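# Move the two lowest-lot foam blocks to the desk

## Task

Each foam block sits above a lot number on the shelf edge beneath it. Find the two blocks with the smallest lot numbers in the whole storeroom and place them on the desk so they stay there unsupported once the robot lets go. Every other foam block must remain on the shelf it started on. The robot must not tip over or be left leaning at the end.

## Robot and tools

ROBOT. A TidyBot++: a four-caster mobile base (0.54 m long, 0.50 m wide, 0.38 m tall) carrying one seven-joint arm with a two-finger gripper. The shoulder sits 0.12 m ahead of the base centre, 0.68 m up. Cameras: base_camera (fixed on the base, looking forward and down) and wrist_camera (fisheye, looks along the hand).

FRAMES. Base frame: origin on the floor below the base centre, x forward, y left, z up. hand_pose is reported in it, for the point between the finger pads; its z axis runs out along the fingers, and the fingers close along its y axis. The odometry frame is the base frame as it was at the scene start. Heading is positive to the left, in -3.142 to 3.142. base_tilt is in degrees, positive when leaning forward or right.

execute_actions(actions, cameras). actions is a list holding one action or none; an empty list only returns state and images. An action may contain:
- base: exactly one relative move from where the base is now. translate_m (metres, forward +), strafe_m (metres, left +), each -2 to 2; or rotate_rad (radians, counter-clockwise from above +), -6.3 to 6.3. These are offsets, not positions. A move too long to finish within about 8.7 s at its top speed is refused; split it.
- joints: absolute targets keyed by name. joint_1_rad (any angle; turns the arm about vertical, positive is clockwise from above, opposite to rotate_rad), joint_2_rad shoulder -2.249 to 2.249, joint_3_rad any angle, joint_4_rad elbow -2.579 to 2.579, joint_5_rad any angle, joint_6_rad wrist -2.099 to 2.099, joint_7_rad any angle (hand pointing down: positive is counter-clockwise from above; at 1.57 the fingers open toward the robot's left and right), gripper_pos 0 (open, ~85 mm gap) to 1 (closed); gap is roughly 85 x (1 - gripper_pos) mm. Unbounded joints take the short way round, so rotate more than half a turn in steps. Done tolerances: 0.039 rad for joints 1-4, 0.056 for 5-7, 0.03 for the gripper.
- speeds: optional caps for this action: translate_m and strafe_m 0.05-0.5 m/s, rotate_rad 0.1-1.57 rad/s (defaults are the maxima).
Base and joint motions start together. Any unknown key or out-of-range number refuses the whole call without motion. Joints or base left out may still be driving toward older targets. cameras: list of "base_camera", "wrist_camera" or "all"; omitted/null means all, [] means none.

ARM GEOMETRY. With joint_1_rad 0, joint_3_rad 3.14, joint_5_rad 0 (near the start) the arm stays in the base's x-z plane. Tilt from vertical (forward +): upper arm (0.42 m) = joint_2_rad; forearm (0.31 m) = joint_2_rad - joint_4_rad; hand (0.31 m to the hand point) = that minus joint_6_rad. Sum length*sin for forward reach from the shoulder and length*cos for height. The arm starts folded, hand down, reaching up to 0.08 m past the base front, elbow up to 1.15 m high. A downward hand reaches at most about 0.94 m above the floor, and only near the base. Closed fingertips poke about 20 mm beyond the hand point.

wait(seconds): 0 to 10; holds the current commands and returns state and images.
zoom_image(camera, region): a sharper crop of that camera's most recent full image; region [x0, y0, x1, y1] in pixels from the top-left, no more than 504 x 504. Useful for reading lot numbers.
read_manual(section): only "licences"; moves nothing.
finished_scene(scene): ends the current scene by its integer number; irreversible; the goal must already hold on its own.

RESULTS. base_status and joint_status tell how the last accepted action ended: "done"; "off_target" (stopped short, may still push); "contact_stop"/"time_out" (target dropped, holds in place); "not_followed" with "joint command not followed" and "cause:" when a self-collision check withheld arm targets (gripper still obeys; withheld targets may be retried later). Base "done" only means the wheels turned, so a blocked or slipping base may be short. motor_effort is percent of maximum, peak in brackets, noisy and biased. "ARM HIT" flags a hard collision with the base or arm. A torque fault (sensor at its limit; 104.5 N m for joints 1-4, 51.3 for 5-7) freezes the arm and gripper for 10 s and skips the rest of the call while the base continues. Motor temperatures are listed per arm joint; MOTOR HOT appears from 60 °C, and at 75 °C an OVER-TEMPERATURE FAULT lets the arm sink, with "limit_stop_at_motor_heat" shown; resend the target. If any call reports a stop, later calls in that same reply are skipped.

GRIPPING. Closing to 1 squeezes at about 96-120 N per finger; "done" at 1 means nothing was caught, "off_target" means an object stopped the fingers. The arm sags under a held load; never command a joint to the angle it currently reads while holding something. To correct friction or sag, send each joint last command + (wanted - read). hand_pose may be off by 1-2 cm; trust images.

CAUTIONS. Odometry drifts a few cm and degrees over many moves. Don't drive while the arm is snagged above about 0.8 m, and don't push or pull hard sideways with a raised hand: the robot can tip. Back away or retract the arm to right a lean. Avoid drops, slams, knocking other blocks off shelves and hard pushes. Loose objects may occasionally be nudged by outside forces. The robot holds its last command while you are composing a reply.

Each tool is called after "Call:" as a command line: name --argument value for each argument, lists and objects as JSON in quotes; but a table of rows of numbers goes row by row, as --pt "numbers of a row", without its own name.

## Session

Call:
execute_actions --actions '[{"joints":{"joint_2_rad":-0.3,"joint_4_rad":-2.0,"joint_6_rad":0.0}}]'

Scene clock: 1.73 s.
Motor temperatures (°C, as the motors report them): [26 28 29 27 38 34 37]
base_odometry: x=+0.000 y=+0.000 heading=+0.000 (m, m, rad; odometry frame)
base_tilt: forward=+0.0 right=-0.5 (deg)
base_status: not commanded
joint_positions: joint_1_rad=-0.034 joint_2_rad=-0.317 joint_3_rad=+3.132 joint_4_rad=-2.020 joint_5_rad=+0.024 joint_6_rad=-0.030 joint_7_rad=+1.538 gripper_pos=+0.000
joint_status: all done
motor_effort: joint_1_rad=-1(1) joint_2_rad=-10(11) joint_3_rad=+0(0) joint_4_rad=+26(26) joint_5_rad=+0(1) joint_6_rad=+7(7) joint_7_rad=+0(0) (%)
hand_pose: x=+0.6059 y=+0.0228 z=+0.9902 quat_wxyz=(-0.015, +0.762, +0.014, +0.648) (m; base frame)
pictures: base_camera, wrist_camera
camera_calibration (this result's frames):
wrist_camera: T_world_to_cam=[[0.0305976, -0.99938, -0.0174215, 0.0238089], [-0.154359, 0.0124961, -0.987936, 1.13042], [0.987541, 0.0329176, -0.153881, -0.311985], [0, 0, 0, 1]] pos_world=[0.48186, 0.0199382, 1.06919]
Images, in order (width x height): base_camera 644x364, wrist_camera 644x476.

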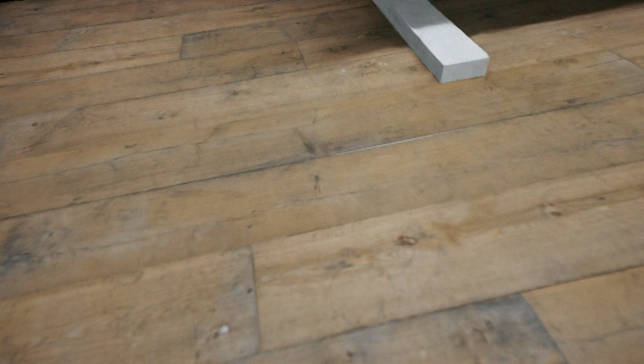

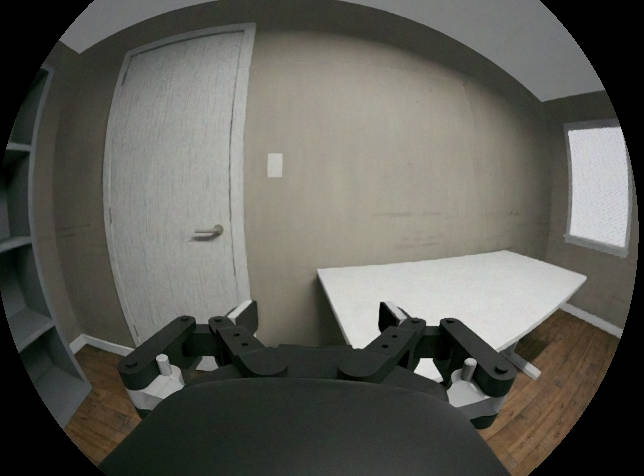

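Call:
execute_actions --actions '[{"base":{"rotate_rad":1.85},"joints":{"joint_2_rad":-0.7,"joint_4_rad":-2.4}}]'

Call:
execute_actions --actions '[{"base":{"rotate_rad":1.57}}]'

Scene clock: 4.50 s.
Motor temperatures (°C, as the motors report them): [26 28 29 28 38 34 37]
base_odometry: x=+0.000 y=+0.000 heading=+1.850 (m, m, rad; odometry frame)
base_tilt: forward=+0.0 right=-0.5 (deg)
base_status: done
joint_positions: joint_1_rad=-0.034 joint_2_rad=-0.687 joint_3_rad=+3.132 joint_4_rad=-2.377 joint_5_rad=+0.024 joint_6_rad=-0.030 joint_7_rad=+1.538 gripper_pos=+0.000
joint_status: all done
motor_effort: joint_1_rad=+0(1) joint_2_rad=+0(13) joint_3_rad=+0(3) joint_4_rad=+26(27) joint_5_rad=+0(1) joint_6_rad=+7(8) joint_7_rad=+0(0) (%)
hand_pose: x=+0.4717 y=+0.0170 z=+0.9235 quat_wxyz=(-0.014, +0.758, +0.014, +0.652) (m; base frame)
pictures: base_camera, wrist_camera
camera_calibration (this result's frames):
wrist_camera: T_world_to_cam=[[0.0292217, -0.999468, -0.0144559, 0.0189363], [-0.141908, 0.0101674, -0.989828, 1.03978], [0.989448, 0.0309759, -0.141536, -0.201765], [0, 0, 0, 1]] pos_world=[0.346636, 0.0146042, 1.00092]
Images, in order (width x height): base_camera 644x364, wrist_camera 644x476.

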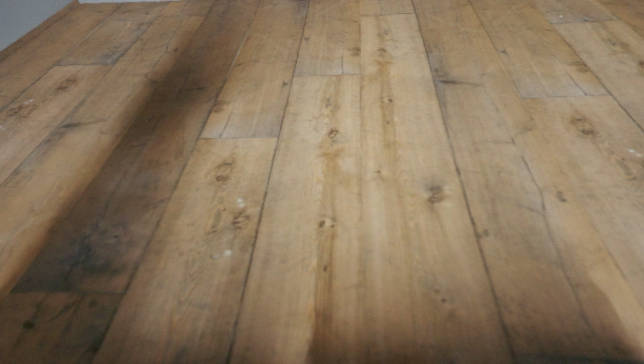

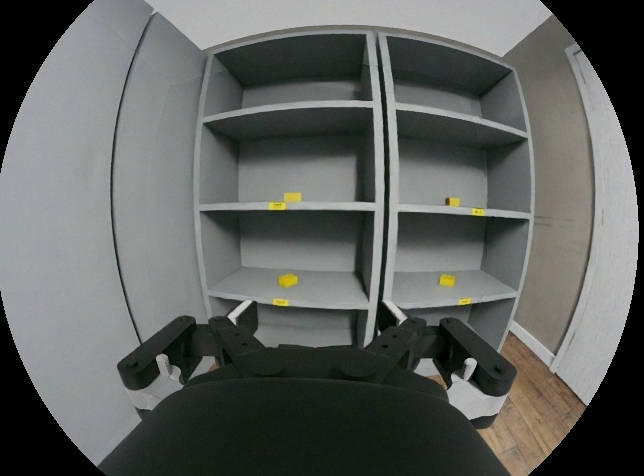

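Scene clock: 6.77 s.
Motor temperatures (°C, as the motors report them): [26 28 29 28 38 34 37]
base_odometry: x=+0.000 y=+0.000 heading=-2.864 (m, m, rad; odometry frame)
base_tilt: forward=+0.0 right=-0.6 (deg)
base_status: done
joint_positions: joint_1_rad=-0.034 joint_2_rad=-0.687 joint_3_rad=+3.132 joint_4_rad=-2.377 joint_5_rad=+0.024 joint_6_rad=-0.030 joint_7_rad=+1.538 gripper_pos=+0.000
joint_status: not commanded
motor_effort: joint_1_rad=-1(1) joint_2_rad=+0(1) joint_3_rad=+0(2) joint_4_rad=+26(26) joint_5_rad=+0(1) joint_6_rad=+7(7) joint_7_rad=+0(0) (%)
hand_pose: x=+0.4717 y=+0.0170 z=+0.9235 quat_wxyz=(-0.014, +0.758, +0.014, +0.652) (m; base frame)
pictures: base_camera, wrist_camera
camera_calibration (this result's frames):
wrist_camera: T_world_to_cam=[[0.029286, -0.999467, -0.0144528, 0.0189265], [-0.141908, 0.0101553, -0.989828, 1.03978], [0.989447, 0.0310391, -0.141535, -0.201765], [0, 0, 0, 1]] pos_world=[0.346635, 0.0146198, 1.00092]
Images, in order (width x height): base_camera 644x364, wrist_camera 644x476.

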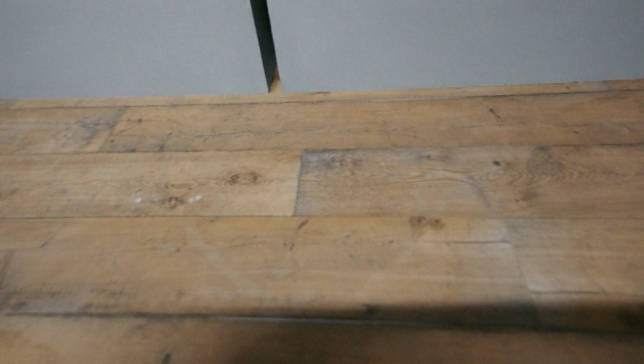

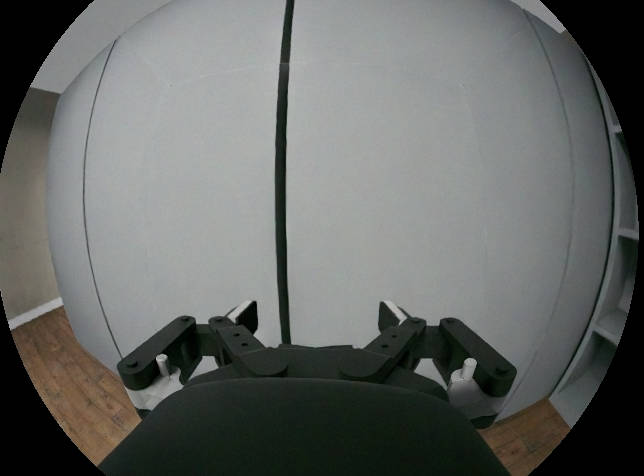

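Backs of more shelves. Read the first labels first.

Call:
execute_actions --actions '[{"base":{"rotate_rad":-1.62},"joints":{"joint_6_rad":-0.45}}]' --cameras '["wrist_camera"]'

Call:
zoom_image --camera "wrist_camera" --region '[220,80,520,320]'

Scene clock: 9.37 s.
Motor temperatures (°C, as the motors report them): [26 28 29 28 38 34 37]
base_odometry: x=+0.000 y=+0.000 heading=+1.800 (m, m, rad; odometry frame)
base_tilt: forward=+0.0 right=-0.6 (deg)
base_status: done
joint_positions: joint_1_rad=-0.034 joint_2_rad=-0.688 joint_3_rad=+3.132 joint_4_rad=-2.387 joint_5_rad=+0.024 joint_6_rad=-0.434 joint_7_rad=+1.538 gripper_pos=+0.000
joint_status: all done
motor_effort: joint_1_rad=-1(0) joint_2_rad=+1(2) joint_3_rad=+0(1) joint_4_rad=+25(28) joint_5_rad=+0(1) joint_6_rad=+6(7) joint_7_rad=+0(0) (%)
hand_pose: x=+0.4267 y=+0.0115 z=+0.8004 quat_wxyz=(-0.005, +0.876, +0.012, +0.483) (m; base frame)
pictures: wrist_camera
camera_calibration (this result's frames):
wrist_camera: T_world_to_cam=[[0.0127581, -0.999907, -0.00483312, 0.0122626], [-0.527615, -0.00262596, -0.849479, 0.963982], [0.849388, 0.0133877, -0.5276, 0.194497], [0, 0, 0, 1]] pos_world=[0.343252, 0.0121889, 0.921559]
Images, in order (width x height): wrist_camera 644x476.

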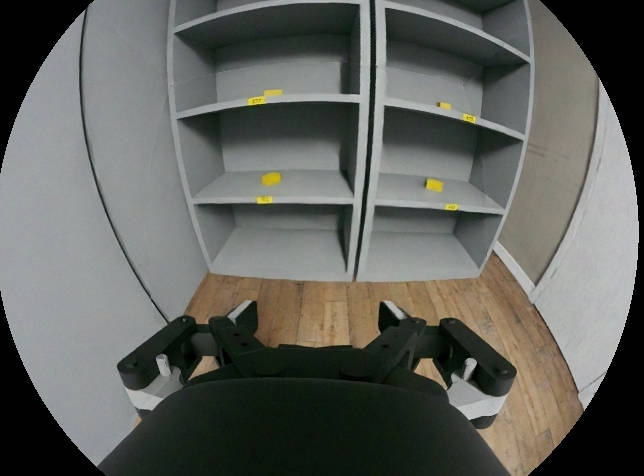

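Region (220, 80, 520, 320) of wrist_camera's 644x476 image, scaled by 1.680; it fills the top 403 rows of this view, and the rest is white.

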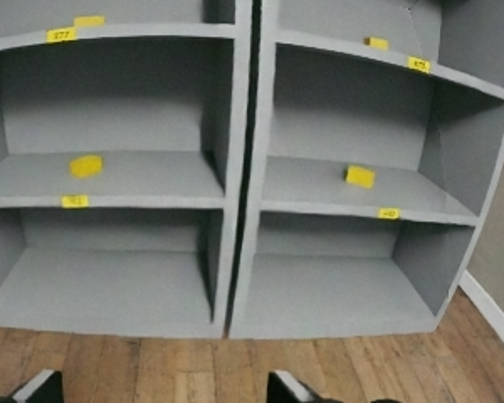

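Call:
zoom_image --camera "wrist_camera" --region '[220,85,320,210]'

Call:
zoom_image --camera "wrist_camera" --region '[410,95,510,220]'

Region (220, 85, 320, 210) of wrist_camera's 644x476 image, scaled by 4.032; it fills the left 403 columns of this view, and the rest is white.

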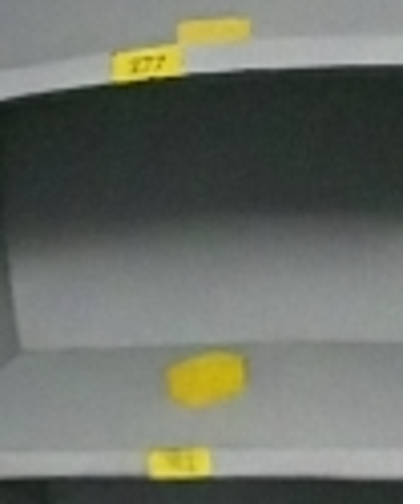

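Region (410, 95, 510, 220) of wrist_camera's 644x476 image, scaled by 4.032; it fills the left 403 columns of this view, and the rest is white.

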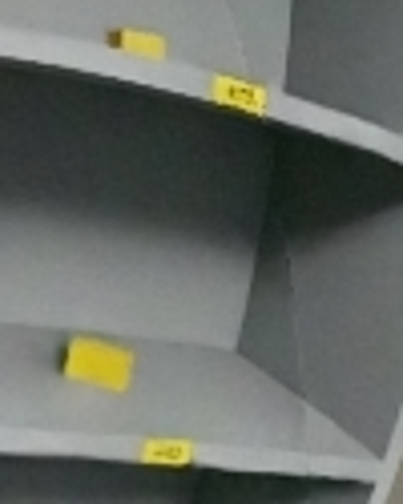

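Call:
execute_actions --actions '[{"base":{"strafe_m":-0.2},"joints":{"joint_2_rad":0.5,"joint_4_rad":-2.2,"joint_6_rad":0.9}}]' --cameras '["wrist_camera"]'

Call:
zoom_image --camera "wrist_camera" --region '[130,100,330,300]'

Call:
zoom_image --camera "wrist_camera" --region '[330,100,530,300]'

Scene clock: 12.23 s.
Motor temperatures (°C, as the motors report them): [26 28 29 28 38 34 37]
base_odometry: x=+0.195 y=+0.045 heading=+1.799 (m, m, rad; odometry frame)
base_tilt: forward=+0.0 right=-0.4 (deg)
base_status: done
joint_positions: joint_1_rad=-0.034 joint_2_rad=+0.491 joint_3_rad=+3.132 joint_4_rad=-2.228 joint_5_rad=+0.024 joint_6_rad=+0.864 joint_7_rad=+1.538 gripper_pos=+0.000
joint_status: all done
motor_effort: joint_1_rad=-1(2) joint_2_rad=-29(30) joint_3_rad=-2(1) joint_4_rad=+15(25) joint_5_rad=+1(2) joint_6_rad=+7(7) joint_7_rad=+0(0) (%)
hand_pose: x=+0.7441 y=+0.0334 z=+0.6788 quat_wxyz=(-0.027, +0.800, +0.014, +0.599) (m; base frame)
pictures: wrist_camera
camera_calibration (this result's frames):
wrist_camera: T_world_to_cam=[[0.0436661, -0.998368, -0.0368162, 0.0281672], [-0.27565, 0.023381, -0.960974, 0.915482], [0.960266, 0.0521104, -0.27418, -0.395436], [0, 0, 0, 1]] pos_world=[0.630847, 0.0273227, 0.77237]
Images, in order (width x height): wrist_camera 644x476.

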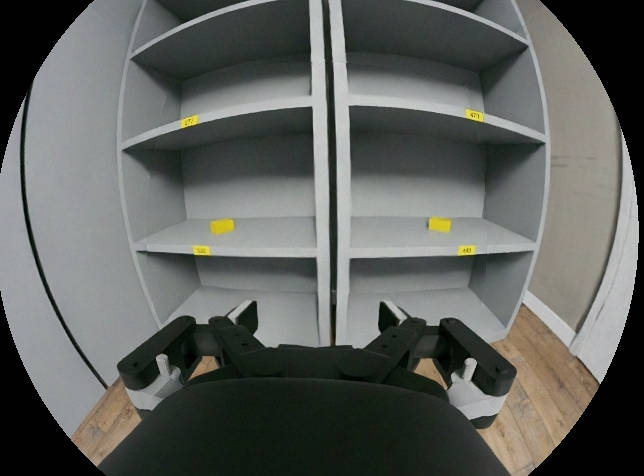

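Region (130, 100, 330, 300) of wrist_camera's 644x476 image, scaled by 2.520.

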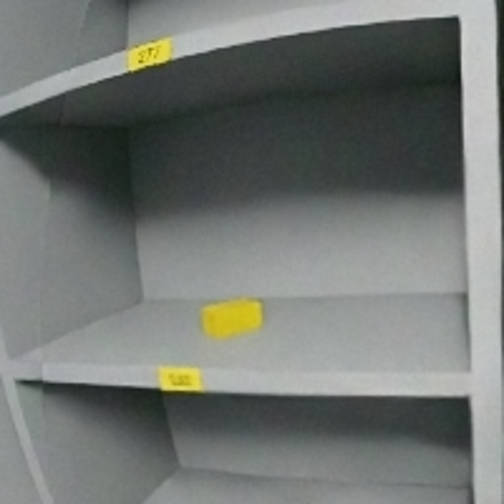

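Region (330, 100, 530, 300) of wrist_camera's 644x476 image, scaled by 2.520.

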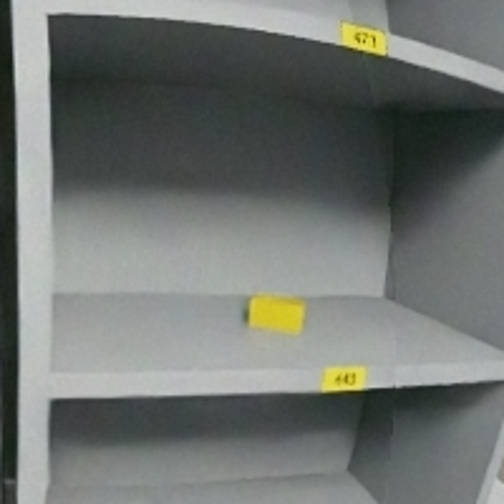

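Call:
zoom_image --camera "wrist_camera" --region '[180,235,230,265]'

Call:
execute_actions --actions '[{"base":{"strafe_m":0.3},"joints":{"joint_2_rad":0.0,"joint_4_rad":-2.5,"joint_6_rad":0.75}}]' --cameras '[]'

Call:
execute_actions --actions '[{"base":{"rotate_rad":-3.14}}]'

Region (180, 235, 230, 265) of wrist_camera's 644x476 image, scaled by 10.080; it fills the top 302 rows of this view, and the rest is white.

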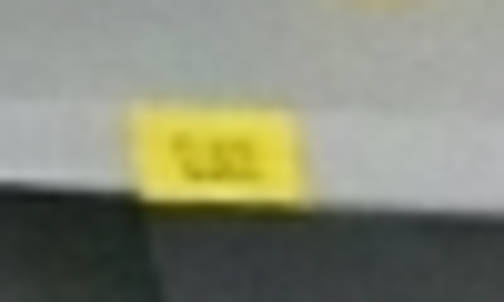

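Scene clock: 17.73 s.
Motor temperatures (°C, as the motors report them): [26 28 29 28 38 34 37]
base_odometry: x=-0.097 y=-0.023 heading=+1.800 (m, m, rad; odometry frame)
base_tilt: forward=+0.0 right=-0.5 (deg)
base_status: done
joint_positions: joint_1_rad=-0.036 joint_2_rad=+0.010 joint_3_rad=+3.131 joint_4_rad=-2.475 joint_5_rad=+0.024 joint_6_rad=+0.787 joint_7_rad=+1.538 gripper_pos=+0.000
joint_status: all done
motor_effort: joint_1_rad=-1(4) joint_2_rad=-16(31) joint_3_rad=-1(3) joint_4_rad=+19(20) joint_5_rad=+1(0) joint_6_rad=+7(7) joint_7_rad=+1(0) (%)
hand_pose: x=+0.6228 y=+0.0304 z=+0.8136 quat_wxyz=(-0.027, +0.751, +0.017, +0.660) (m; base frame)
pictures: none
No camera images: the call's "cameras" was empty. Leave "cameras" out to get every camera's image.

Scene clock: 21.03 s.
Motor temperatures (°C, as the motors report them): [26 28 29 28 38 34 37]
base_odometry: x=-0.097 y=-0.023 heading=-1.340 (m, m, rad; odometry frame)
base_tilt: forward=+0.0 right=-0.6 (deg)
base_status: done
joint_positions: joint_1_rad=-0.034 joint_2_rad=+0.010 joint_3_rad=+3.131 joint_4_rad=-2.475 joint_5_rad=+0.024 joint_6_rad=+0.787 joint_7_rad=+1.538 gripper_pos=+0.000
joint_status: not commanded
motor_effort: joint_1_rad=-1(2) joint_2_rad=-16(18) joint_3_rad=-1(2) joint_4_rad=+19(19) joint_5_rad=+1(0) joint_6_rad=+7(7) joint_7_rad=+0(0) (%)
hand_pose: x=+0.6228 y=+0.0293 z=+0.8135 quat_wxyz=(-0.026, +0.751, +0.017, +0.660) (m; base frame)
pictures: base_camera, wrist_camera
camera_calibration (this result's frames):
wrist_camera: T_world_to_cam=[[0.0505056, -0.998265, -0.0302762, 0.0248092], [-0.122698, 0.0238832, -0.992157, 0.941731], [0.991158, 0.0538242, -0.121279, -0.385455], [0, 0, 0, 1]] pos_world=[0.496342, 0.0230214, 0.888348]
Images, in order (width x height): base_camera 644x364, wrist_camera 644x476.

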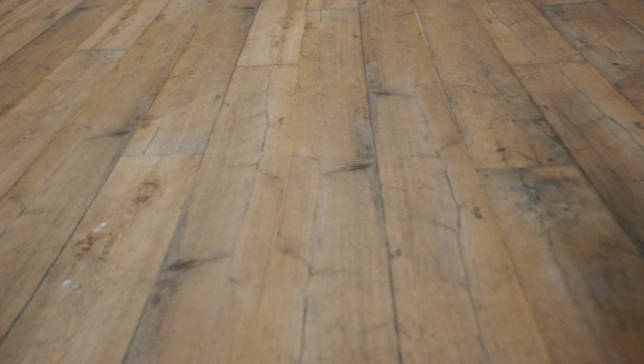

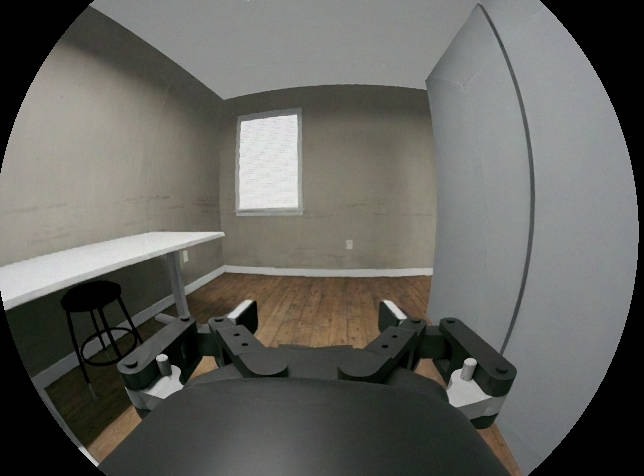

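Call:
execute_actions --actions '[{"base":{"translate_m":2}}]' --cameras '[]'

Call:
execute_actions --actions '[{"base":{"translate_m":0.45}}]' --cameras '[]'

Call:
execute_actions --actions '[{"base":{"rotate_rad":-1.57}}]'

Scene clock: 26.57 s.
Motor temperatures (°C, as the motors report them): [26 29 29 28 38 34 37]
base_odometry: x=+0.359 y=-1.970 heading=-1.341 (m, m, rad; odometry frame)
base_tilt: forward=+0.0 right=-0.5 (deg)
base_status: done
joint_positions: joint_1_rad=-0.034 joint_2_rad=+0.008 joint_3_rad=+3.131 joint_4_rad=-2.478 joint_5_rad=+0.024 joint_6_rad=+0.785 joint_7_rad=+1.538 gripper_pos=+0.000
joint_status: not commanded
motor_effort: joint_1_rad=-1(0) joint_2_rad=-16(19) joint_3_rad=-1(0) joint_4_rad=+19(19) joint_5_rad=+0(1) joint_6_rad=+7(8) joint_7_rad=+1(0) (%)
hand_pose: x=+0.6215 y=+0.0293 z=+0.8128 quat_wxyz=(-0.026, +0.752, +0.017, +0.659) (m; base frame)
pictures: none
No camera images: the call's "cameras" was empty. Leave "cameras" out to get every camera's image.

Scene clock: 28.87 s.
Motor temperatures (°C, as the motors report them): [26 29 29 28 38 34 37]
base_odometry: x=+0.461 y=-2.408 heading=-1.341 (m, m, rad; odometry frame)
base_tilt: forward=+0.0 right=-0.5 (deg)
base_status: done
joint_positions: joint_1_rad=-0.035 joint_2_rad=-0.066 joint_3_rad=+3.131 joint_4_rad=-2.551 joint_5_rad=+0.024 joint_6_rad=+0.783 joint_7_rad=+1.538 gripper_pos=+0.000
joint_status: not commanded
motor_effort: joint_1_rad=-1(0) joint_2_rad=-2(19) joint_3_rad=+1(2) joint_4_rad=+29(46) joint_5_rad=+0(3) joint_6_rad=+5(8) joint_7_rad=+0(1) (%)
hand_pose: x=+0.5907 y=+0.0281 z=+0.8118 quat_wxyz=(-0.026, +0.752, +0.017, +0.659) (m; base frame)
pictures: none
No camera images: the call's "cameras" was empty. Leave "cameras" out to get every camera's image.

Scene clock: 31.17 s.
Motor temperatures (°C, as the motors report them): [26 29 29 28 38 34 37]
base_odometry: x=+0.461 y=-2.408 heading=-2.911 (m, m, rad; odometry frame)
base_tilt: forward=+0.0 right=-0.5 (deg)
base_status: done
joint_positions: joint_1_rad=-0.034 joint_2_rad=-0.002 joint_3_rad=+3.128 joint_4_rad=-2.502 joint_5_rad=+0.048 joint_6_rad=+0.780 joint_7_rad=+1.538 gripper_pos=+0.000
joint_status: not commanded
motor_effort: joint_1_rad=-1(17) joint_2_rad=-17(18) joint_3_rad=-1(21) joint_4_rad=+18(38) joint_5_rad=+0(17) joint_6_rad=+8(8) joint_7_rad=+1(1) (%)
hand_pose: x=+0.6127 y=+0.0349 z=+0.8047 quat_wxyz=(-0.028, +0.757, +0.029, +0.652) (m; base frame)
pictures: base_camera, wrist_camera
camera_calibration (this result's frames):
wrist_camera: T_world_to_cam=[[0.0702424, -0.997397, -0.0162812, 0.00721576], [-0.142052, 0.00615378, -0.98984, 0.942229], [0.987364, 0.0718415, -0.14125, -0.359077], [0, 0, 0, 1]] pos_world=[0.487878, 0.0271953, 0.882054]
Images, in order (width x height): base_camera 644x364, wrist_camera 644x476.

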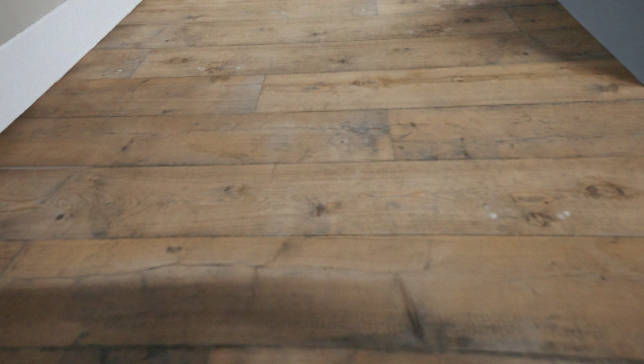

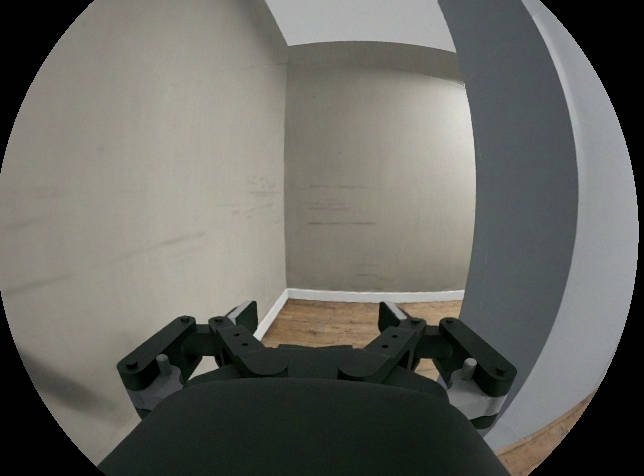

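Call:
execute_actions --actions '[{"base":{"translate_m":1.6},"joints":{"joint_2_rad":-0.35,"joint_4_rad":-2.55,"joint_6_rad":0.4}}]' --cameras '[]'

Call:
execute_actions --actions '[{"base":{"rotate_rad":-1.57}}]'

Scene clock: 35.93 s.
Motor temperatures (°C, as the motors report them): [26 29 29 28 38 34 37]
base_odometry: x=-1.097 y=-2.773 heading=-2.911 (m, m, rad; odometry frame)
base_tilt: forward=+0.1 right=-0.6 (deg)
base_status: done
joint_positions: joint_1_rad=-0.034 joint_2_rad=-0.343 joint_3_rad=+3.128 joint_4_rad=-2.525 joint_5_rad=+0.048 joint_6_rad=+0.435 joint_7_rad=+1.538 gripper_pos=+0.000
joint_status: all done
motor_effort: joint_1_rad=-1(0) joint_2_rad=-6(18) joint_3_rad=-1(1) joint_4_rad=+23(23) joint_5_rad=+0(1) joint_6_rad=+7(7) joint_7_rad=+0(1) (%)
hand_pose: x=+0.5404 y=+0.0277 z=+0.8427 quat_wxyz=(-0.017, +0.766, +0.029, +0.642) (m; base frame)
pictures: none
No camera images: the call's "cameras" was empty. Leave "cameras" out to get every camera's image.

Scene clock: 38.20 s.
Motor temperatures (°C, as the motors report them): [26 29 29 28 38 34 37]
base_odometry: x=-1.097 y=-2.773 heading=+1.802 (m, m, rad; odometry frame)
base_tilt: forward=+0.0 right=-0.6 (deg)
base_status: done
joint_positions: joint_1_rad=-0.033 joint_2_rad=-0.343 joint_3_rad=+3.130 joint_4_rad=-2.525 joint_5_rad=+0.048 joint_6_rad=+0.435 joint_7_rad=+1.538 gripper_pos=+0.000
joint_status: not commanded
motor_effort: joint_1_rad=-1(0) joint_2_rad=-7(7) joint_3_rad=+0(1) joint_4_rad=+22(23) joint_5_rad=+0(0) joint_6_rad=+7(8) joint_7_rad=+0(0) (%)
hand_pose: x=+0.5405 y=+0.0270 z=+0.8428 quat_wxyz=(-0.017, +0.766, +0.029, +0.642) (m; base frame)
pictures: base_camera, wrist_camera
camera_calibration (this result's frames):
wrist_camera: T_world_to_cam=[[0.0558561, -0.998438, -0.00143977, 0.000295328], [-0.168912, -0.00802825, -0.985598, 0.980996], [0.984047, 0.0552948, -0.169096, -0.25605], [0, 0, 0, 1]] pos_world=[0.41765, 0.0223288, 0.923571]
Images, in order (width x height): base_camera 644x364, wrist_camera 644x476.

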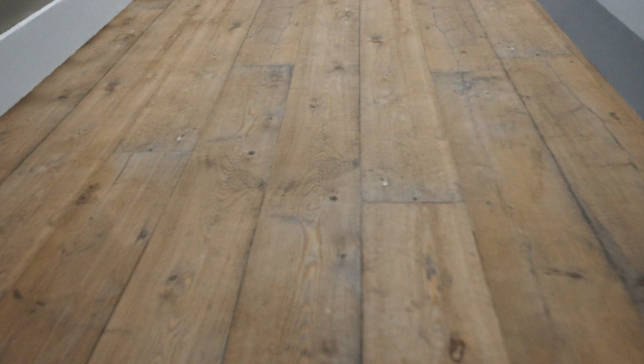

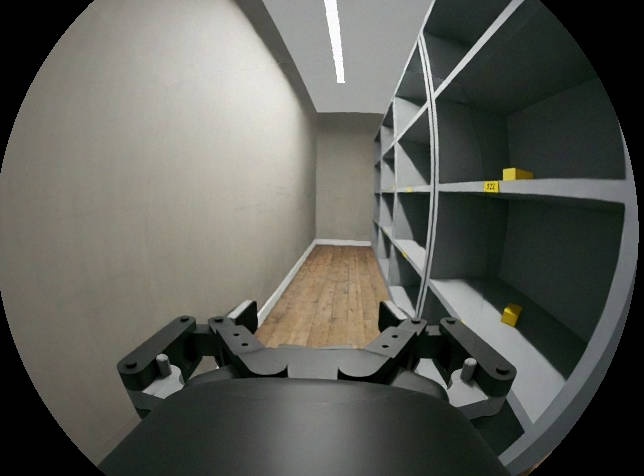

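Call:
execute_actions --actions '[{"base":{"strafe_m":0.25},"joints":{"joint_1_rad":1.6,"joint_5_rad":-0.02,"joint_6_rad":0.2}}]' --cameras '[]'

Call:
execute_actions --actions '[{"base":{"translate_m":0.95}}]'

Call:
execute_actions --actions '[{"base":{"translate_m":0.9}}]'

Call:
execute_actions --actions '[{"base":{"translate_m":0.9}}]'

Scene clock: 41.23 s.
Motor temperatures (°C, as the motors report them): [26 29 29 28 38 34 37]
base_odometry: x=-1.341 y=-2.831 heading=+1.802 (m, m, rad; odometry frame)
base_tilt: forward=+0.0 right=-0.6 (deg)
base_status: done
joint_positions: joint_1_rad=+1.591 joint_2_rad=-0.343 joint_3_rad=+3.130 joint_4_rad=-2.525 joint_5_rad=+0.008 joint_6_rad=+0.237 joint_7_rad=+1.538 gripper_pos=+0.000
joint_status: all done
motor_effort: joint_1_rad=-1(0) joint_2_rad=-7(8) joint_3_rad=-1(1) joint_4_rad=+22(23) joint_5_rad=+0(0) joint_6_rad=+6(7) joint_7_rad=+0(0) (%)
hand_pose: x=+0.1177 y=-0.4056 z=+0.7837 quat_wxyz=(+0.396, +0.576, -0.593, +0.401) (m; base frame)
pictures: none
No camera images: the call's "cameras" was empty. Leave "cameras" out to get every camera's image.

Scene clock: 44.47 s.
Motor temperatures (°C, as the motors report them): [26 29 29 28 38 34 37]
base_odometry: x=-1.559 y=-1.906 heading=+1.802 (m, m, rad; odometry frame)
base_tilt: forward=+0.0 right=-0.5 (deg)
base_status: done
joint_positions: joint_1_rad=+1.591 joint_2_rad=-0.343 joint_3_rad=+3.130 joint_4_rad=-2.525 joint_5_rad=+0.007 joint_6_rad=+0.237 joint_7_rad=+1.538 gripper_pos=+0.000
joint_status: not commanded
motor_effort: joint_1_rad=-1(2) joint_2_rad=-7(7) joint_3_rad=+0(1) joint_4_rad=+22(22) joint_5_rad=+1(0) joint_6_rad=+7(7) joint_7_rad=+0(0) (%)
hand_pose: x=+0.1174 y=-0.4055 z=+0.7835 quat_wxyz=(+0.395, +0.575, -0.594, +0.401) (m; base frame)
pictures: base_camera, wrist_camera
camera_calibration (this result's frames):
wrist_camera: T_world_to_cam=[[-0.999105, 0.0294752, -0.0303454, 0.155427], [0.0389162, 0.359107, -0.932485, 0.930537], [-0.0165879, -0.932831, -0.359933, 0.0404575], [0, 0, 0, 1]] pos_world=[0.119746, -0.301004, 0.88699]
Images, in order (width x height): base_camera 644x364, wrist_camera 644x476.

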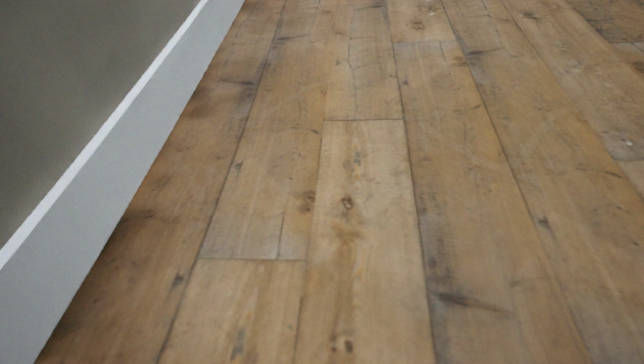

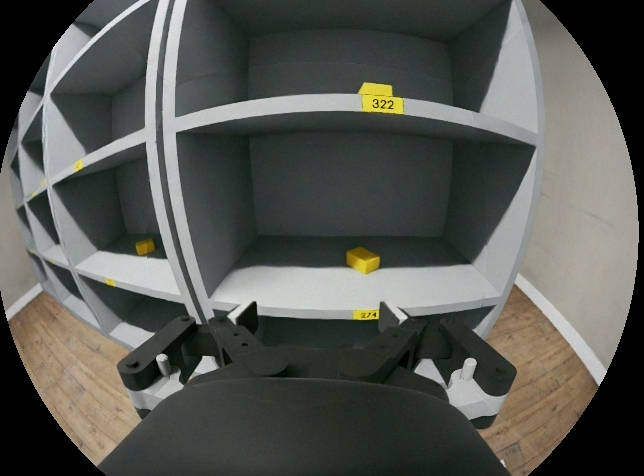

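Scene clock: 50.07 s.
Motor temperatures (°C, as the motors report them): [26 29 29 28 38 34 37]
base_odometry: x=-1.764 y=-1.031 heading=+1.801 (m, m, rad; odometry frame)
base_tilt: forward=+0.0 right=-0.5 (deg)
base_status: translate_m time_out (by the wheels' count: +0.899 of +0.900)
joint_positions: joint_1_rad=+1.592 joint_2_rad=-0.344 joint_3_rad=+3.130 joint_4_rad=-2.526 joint_5_rad=+0.007 joint_6_rad=+0.236 joint_7_rad=+1.538 gripper_pos=+0.000
joint_status: not commanded
motor_effort: joint_1_rad=-1(0) joint_2_rad=-8(10) joint_3_rad=-1(3) joint_4_rad=+22(23) joint_5_rad=+0(0) joint_6_rad=+7(7) joint_7_rad=+0(0) (%)
hand_pose: x=+0.1172 y=-0.4052 z=+0.7836 quat_wxyz=(+0.396, +0.575, -0.594, +0.401) (m; base frame)
pictures: base_camera, wrist_camera
camera_calibration (this result's frames):
wrist_camera: T_world_to_cam=[[-0.999078, 0.0301581, -0.0305521, 0.155622], [0.0393515, 0.358911, -0.932542, 0.930405], [-0.0171582, -0.932885, -0.359767, 0.040647], [0, 0, 0, 1]] pos_world=[0.119564, -0.300706, 0.88702]
Images, in order (width x height): base_camera 644x364, wrist_camera 644x476.

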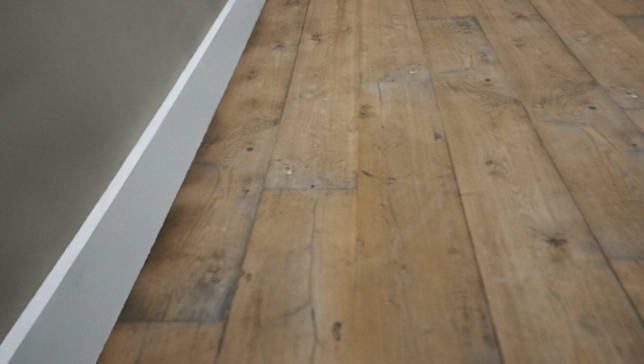

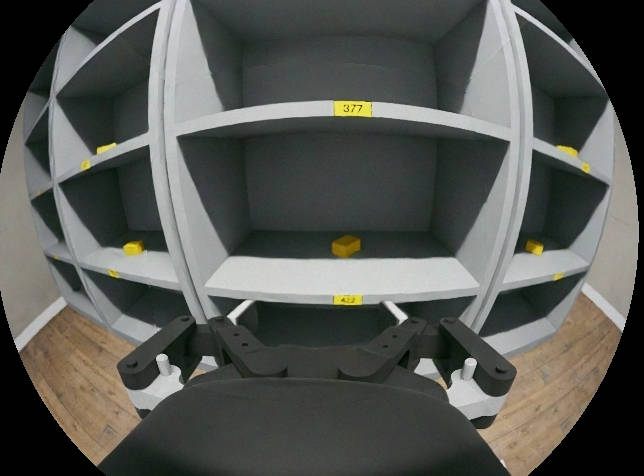

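not run: a stop came earlier in this reply.

Touched the wall; correct.

Call:
execute_actions --actions '[{"base":{"strafe_m":-0.08}}]' --cameras '[]'

Call:
execute_actions --actions '[{"base":{"rotate_rad":-0.06}}]' --cameras '[]'

Call:
execute_actions --actions '[{"base":{"translate_m":0.85}}]'

Call:
execute_actions --actions '[{"base":{"translate_m":0.8}}]'

Scene clock: 51.43 s.
Motor temperatures (°C, as the motors report them): [26 29 29 28 38 34 37]
base_odometry: x=-1.686 y=-1.013 heading=+1.801 (m, m, rad; odometry frame)
base_tilt: forward=-0.1 right=-0.5 (deg)
base_status: done
joint_positions: joint_1_rad=+1.592 joint_2_rad=-0.343 joint_3_rad=+3.130 joint_4_rad=-2.527 joint_5_rad=+0.007 joint_6_rad=+0.236 joint_7_rad=+1.538 gripper_pos=+0.000
joint_status: not commanded
motor_effort: joint_1_rad=+0(2) joint_2_rad=-7(10) joint_3_rad=+0(0) joint_4_rad=+22(23) joint_5_rad=+1(1) joint_6_rad=+7(7) joint_7_rad=+0(1) (%)
hand_pose: x=+0.1172 y=-0.4049 z=+0.7825 quat_wxyz=(+0.395, +0.575, -0.594, +0.400) (m; base frame)
pictures: none
No camera images: the call's "cameras" was empty. Leave "cameras" out to get every camera's image.

Scene clock: 52.13 s.
Motor temperatures (°C, as the motors report them): [26 29 29 28 38 34 37]
base_odometry: x=-1.686 y=-1.013 heading=+1.741 (m, m, rad; odometry frame)
base_tilt: forward=+0.0 right=-0.5 (deg)
base_status: done
joint_positions: joint_1_rad=+1.594 joint_2_rad=-0.343 joint_3_rad=+3.130 joint_4_rad=-2.527 joint_5_rad=+0.007 joint_6_rad=+0.236 joint_7_rad=+1.538 gripper_pos=+0.000
joint_status: not commanded
motor_effort: joint_1_rad=-1(0) joint_2_rad=-7(9) joint_3_rad=-1(1) joint_4_rad=+23(23) joint_5_rad=+1(1) joint_6_rad=+7(7) joint_7_rad=+1(0) (%)
hand_pose: x=+0.1162 y=-0.4048 z=+0.7825 quat_wxyz=(+0.395, +0.575, -0.595, +0.399) (m; base frame)
pictures: none
No camera images: the call's "cameras" was empty. Leave "cameras" out to get every camera's image.

Scene clock: 55.17 s.
Motor temperatures (°C, as the motors report them): [26 29 29 28 38 34 37]
base_odometry: x=-1.830 y=-0.175 heading=+1.741 (m, m, rad; odometry frame)
base_tilt: forward=+0.0 right=-0.6 (deg)
base_status: done
joint_positions: joint_1_rad=+1.595 joint_2_rad=-0.343 joint_3_rad=+3.130 joint_4_rad=-2.527 joint_5_rad=+0.007 joint_6_rad=+0.235 joint_7_rad=+1.538 gripper_pos=+0.000
joint_status: not commanded
motor_effort: joint_1_rad=-1(0) joint_2_rad=-6(7) joint_3_rad=+0(1) joint_4_rad=+22(22) joint_5_rad=+1(0) joint_6_rad=+7(7) joint_7_rad=+0(0) (%)
hand_pose: x=+0.1162 y=-0.4048 z=+0.7825 quat_wxyz=(+0.395, +0.575, -0.595, +0.399) (m; base frame)
pictures: base_camera, wrist_camera
camera_calibration (this result's frames):
wrist_camera: T_world_to_cam=[[-0.998988, 0.0329002, -0.0306688, 0.155724], [0.040492, 0.36102, -0.931679, 0.929379], [-0.0195803, -0.931978, -0.361986, 0.0430049], [0, 0, 0, 1]] pos_world=[0.118776, -0.300568, 0.886226]
Images, in order (width x height): base_camera 644x364, wrist_camera 644x476.

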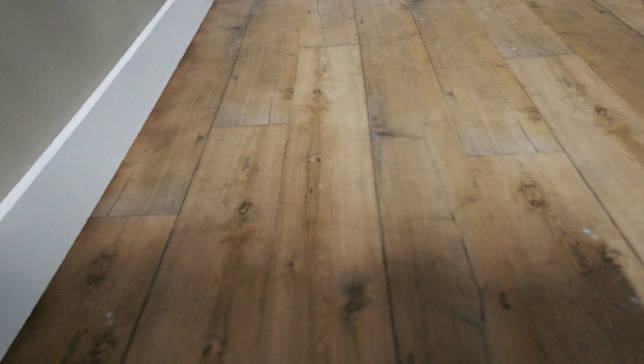

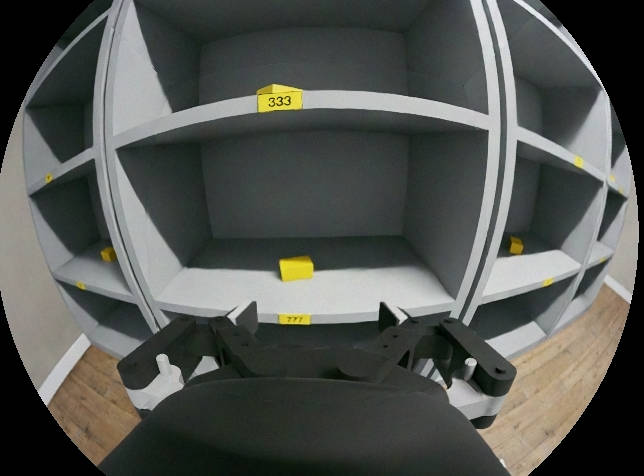

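Scene clock: 58.10 s.
Motor temperatures (°C, as the motors report them): [26 29 29 28 38 34 37]
base_odometry: x=-1.965 y=+0.614 heading=+1.741 (m, m, rad; odometry frame)
base_tilt: forward=-0.1 right=-0.6 (deg)
base_status: done
joint_positions: joint_1_rad=+1.595 joint_2_rad=-0.343 joint_3_rad=+3.130 joint_4_rad=-2.527 joint_5_rad=+0.007 joint_6_rad=+0.235 joint_7_rad=+1.538 gripper_pos=+0.000
joint_status: not commanded
motor_effort: joint_1_rad=-1(2) joint_2_rad=-8(7) joint_3_rad=+0(1) joint_4_rad=+22(22) joint_5_rad=+0(1) joint_6_rad=+7(7) joint_7_rad=+0(0) (%)
hand_pose: x=+0.1161 y=-0.4048 z=+0.7825 quat_wxyz=(+0.395, +0.575, -0.595, +0.399) (m; base frame)
pictures: base_camera, wrist_camera
camera_calibration (this result's frames):
wrist_camera: T_world_to_cam=[[-0.998985, 0.032963, -0.0307127, 0.155765], [0.0405556, 0.361016, -0.931677, 0.92937], [-0.0196231, -0.931977, -0.361986, 0.0430099], [0, 0, 0, 1]] pos_world=[0.11876, -0.300568, 0.886226]
Images, in order (width x height): base_camera 644x364, wrist_camera 644x476.

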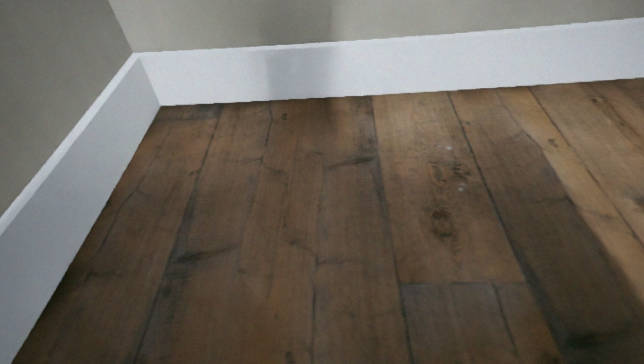

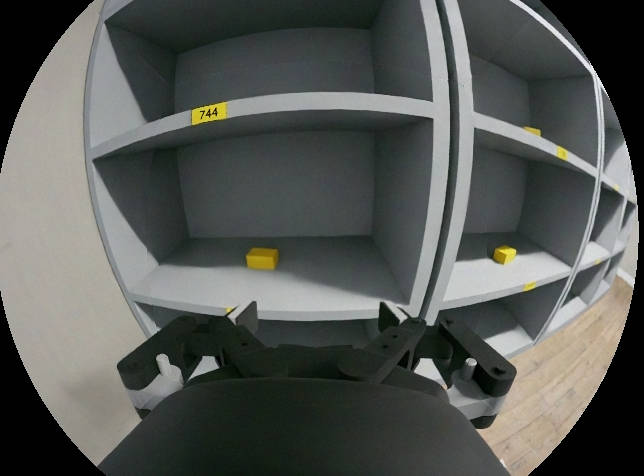

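Call:
execute_actions --actions '[{"joints":{"joint_6_rad":-0.15}}]' --cameras '["wrist_camera"]'

Call:
execute_actions --actions '[{"base":{"translate_m":-0.75}}]' --cameras '["wrist_camera"]'

Scene clock: 59.00 s.
Motor temperatures (°C, as the motors report them): [26 29 29 28 38 34 37]
base_odometry: x=-1.965 y=+0.614 heading=+1.741 (m, m, rad; odometry frame)
base_tilt: forward=+0.0 right=-0.6 (deg)
base_status: not commanded
joint_positions: joint_1_rad=+1.595 joint_2_rad=-0.343 joint_3_rad=+3.130 joint_4_rad=-2.538 joint_5_rad=+0.007 joint_6_rad=-0.134 joint_7_rad=+1.538 gripper_pos=+0.000
joint_status: all done
motor_effort: joint_1_rad=-1(1) joint_2_rad=-5(7) joint_3_rad=+0(1) joint_4_rad=+21(24) joint_5_rad=+1(0) joint_6_rad=+5(6) joint_7_rad=+0(0) (%)
hand_pose: x=+0.1158 y=-0.3392 z=+0.6800 quat_wxyz=(+0.279, +0.637, -0.662, +0.280) (m; base frame)
pictures: wrist_camera
camera_calibration (this result's frames):
wrist_camera: T_world_to_cam=[[-0.998757, 0.0461591, -0.0188063, 0.146439], [0.0452546, 0.681658, -0.73027, 0.781472], [-0.0208891, -0.730214, -0.682899, 0.353884], [0, 0, 0, 1]] pos_world=[0.118284, -0.281045, 0.815107]
Images, in order (width x height): wrist_camera 644x476.

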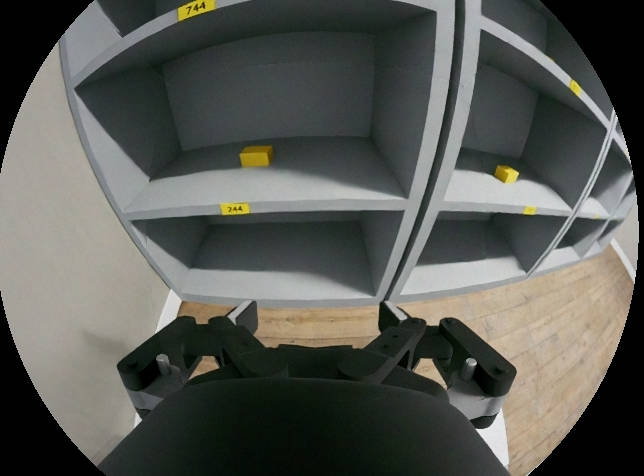

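Scene clock: 61.97 s.
Motor temperatures (°C, as the motors report them): [26 29 29 28 38 34 37]
base_odometry: x=-1.838 y=-0.125 heading=+1.741 (m, m, rad; odometry frame)
base_tilt: forward=+0.0 right=-0.5 (deg)
base_status: done
joint_positions: joint_1_rad=+1.595 joint_2_rad=-0.343 joint_3_rad=+3.130 joint_4_rad=-2.538 joint_5_rad=+0.007 joint_6_rad=-0.134 joint_7_rad=+1.538 gripper_pos=+0.000
joint_status: not commanded
motor_effort: joint_1_rad=-1(0) joint_2_rad=-6(6) joint_3_rad=+0(1) joint_4_rad=+21(21) joint_5_rad=+1(1) joint_6_rad=+5(5) joint_7_rad=+0(1) (%)
hand_pose: x=+0.1158 y=-0.3392 z=+0.6800 quat_wxyz=(+0.279, +0.637, -0.662, +0.280) (m; base frame)
pictures: wrist_camera
camera_calibration (this result's frames):
wrist_camera: T_world_to_cam=[[-0.998755, 0.0461974, -0.0188101, 0.146441], [0.0452834, 0.68165, -0.730276, 0.781472], [-0.0209149, -0.730219, -0.682893, 0.353883], [0, 0, 0, 1]] pos_world=[0.118273, -0.281044, 0.815109]
Images, in order (width x height): wrist_camera 644x476.

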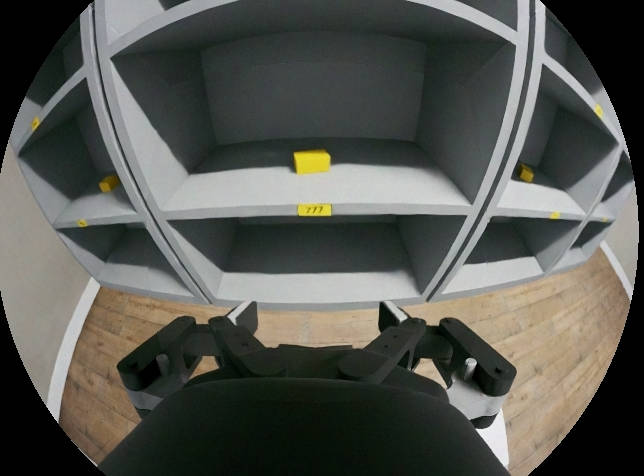

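Call:
execute_actions --actions '[{"base":{"translate_m":0.94},"joints":{"joint_2_rad":0.6,"joint_4_rad":-1.5,"joint_6_rad":-0.8,"joint_7_rad":0}}]' --cameras '[]'

Call:
execute_actions --actions '[{"joints":{"joint_2_rad":1.0,"joint_4_rad":-0.63,"joint_6_rad":-1.27}}]' --cameras '["wrist_camera"]'

Call:
execute_actions --actions '[{"base":{"strafe_m":-0.12}}]' --cameras '["wrist_camera"]'

Scene clock: 66.33 s.
Motor temperatures (°C, as the motors report them): [26 29 29 28 38 34 37]
base_odometry: x=-1.998 y=+0.801 heading=+1.741 (m, m, rad; odometry frame)
base_tilt: forward=-0.1 right=-0.5 (deg)
base_status: done
joint_positions: joint_1_rad=+1.596 joint_2_rad=+0.592 joint_3_rad=+3.130 joint_4_rad=-1.526 joint_5_rad=+0.005 joint_6_rad=-0.763 joint_7_rad=+0.034 gripper_pos=+0.000
joint_status: all done
motor_effort: joint_1_rad=-1(3) joint_2_rad=-36(37) joint_3_rad=-1(1) joint_4_rad=+19(22) joint_5_rad=+1(1) joint_6_rad=+1(5) joint_7_rad=+1(1) (%)
hand_pose: x=+0.1109 y=-0.5831 z=+0.5665 quat_wxyz=(+0.002, +0.010, -0.992, +0.130) (m; base frame)
pictures: none
No camera images: the call's "cameras" was empty. Leave "cameras" out to get every camera's image.

Scene clock: 68.47 s.
Motor temperatures (°C, as the motors report them): [26 29 29 28 38 34 37]
base_odometry: x=-1.998 y=+0.801 heading=+1.741 (m, m, rad; odometry frame)
base_tilt: forward=+0.0 right=-0.4 (deg)
base_status: not commanded
joint_positions: joint_1_rad=+1.596 joint_2_rad=+0.985 joint_3_rad=+3.130 joint_4_rad=-0.656 joint_5_rad=+0.005 joint_6_rad=-1.233 joint_7_rad=+0.034 gripper_pos=+0.000
joint_status: all done
motor_effort: joint_1_rad=-1(1) joint_2_rad=-48(49) joint_3_rad=-1(1) joint_4_rad=+21(21) joint_5_rad=+1(1) joint_6_rad=+1(2) joint_7_rad=+0(1) (%)
hand_pose: x=+0.1057 y=-0.7462 z=+0.5921 quat_wxyz=(+0.001, +0.007, -0.991, +0.133) (m; base frame)
pictures: wrist_camera
camera_calibration (this result's frames):
wrist_camera: T_world_to_cam=[[-0.00136239, 0.966499, -0.256665, 0.875727], [0.99997, -0.000637759, -0.00770943, -0.0427028], [-0.00761485, -0.256668, -0.96647, 0.516294], [0, 0, 0, 1]] pos_world=[0.0478261, -0.7139, 0.723422]
Images, in order (width x height): wrist_camera 644x476.

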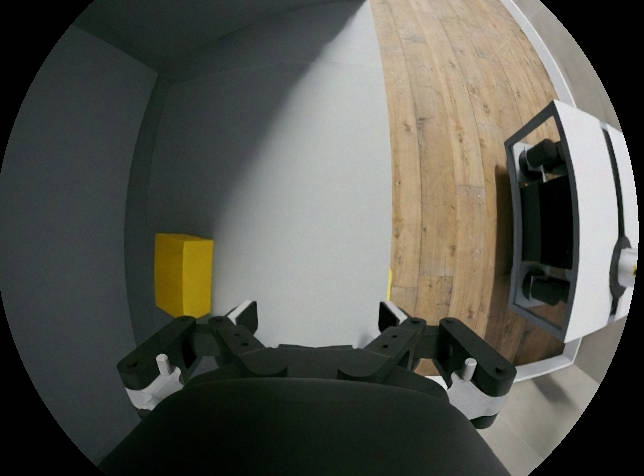

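Scene clock: 69.80 s.
Motor temperatures (°C, as the motors report them): [26 29 29 28 38 34 37]
base_odometry: x=-1.879 y=+0.822 heading=+1.741 (m, m, rad; odometry frame)
base_tilt: forward=+0.1 right=-0.5 (deg)
base_status: done
joint_positions: joint_1_rad=+1.596 joint_2_rad=+0.991 joint_3_rad=+3.130 joint_4_rad=-0.653 joint_5_rad=+0.005 joint_6_rad=-1.236 joint_7_rad=+0.034 gripper_pos=+0.000
joint_status: not commanded
motor_effort: joint_1_rad=-1(2) joint_2_rad=-49(49) joint_3_rad=-2(2) joint_4_rad=+22(22) joint_5_rad=+1(1) joint_6_rad=+1(2) joint_7_rad=+0(0) (%)
hand_pose: x=+0.1056 y=-0.7458 z=+0.5889 quat_wxyz=(+0.001, +0.007, -0.991, +0.130) (m; base frame)
pictures: wrist_camera
camera_calibration (this result's frames):
wrist_camera: T_world_to_cam=[[-0.00126643, 0.967939, -0.25118, 0.872263], [0.999971, -0.000652713, -0.00755706, -0.0428026], [-0.00747872, -0.251183, -0.967911, 0.518268], [0, 0, 0, 1]] pos_world=[0.047782, -0.714146, 0.720409]
Images, in order (width x height): wrist_camera 644x476.

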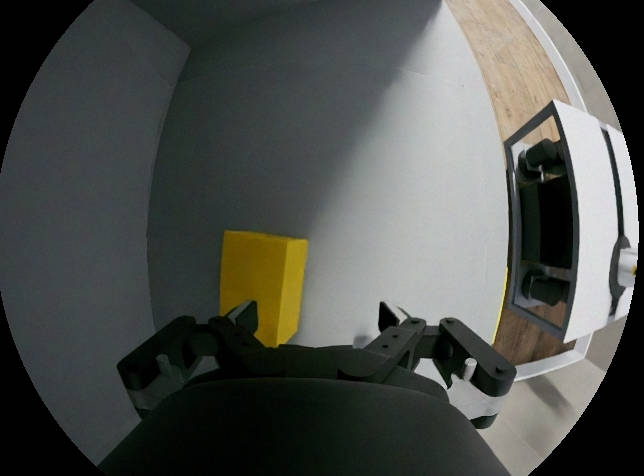

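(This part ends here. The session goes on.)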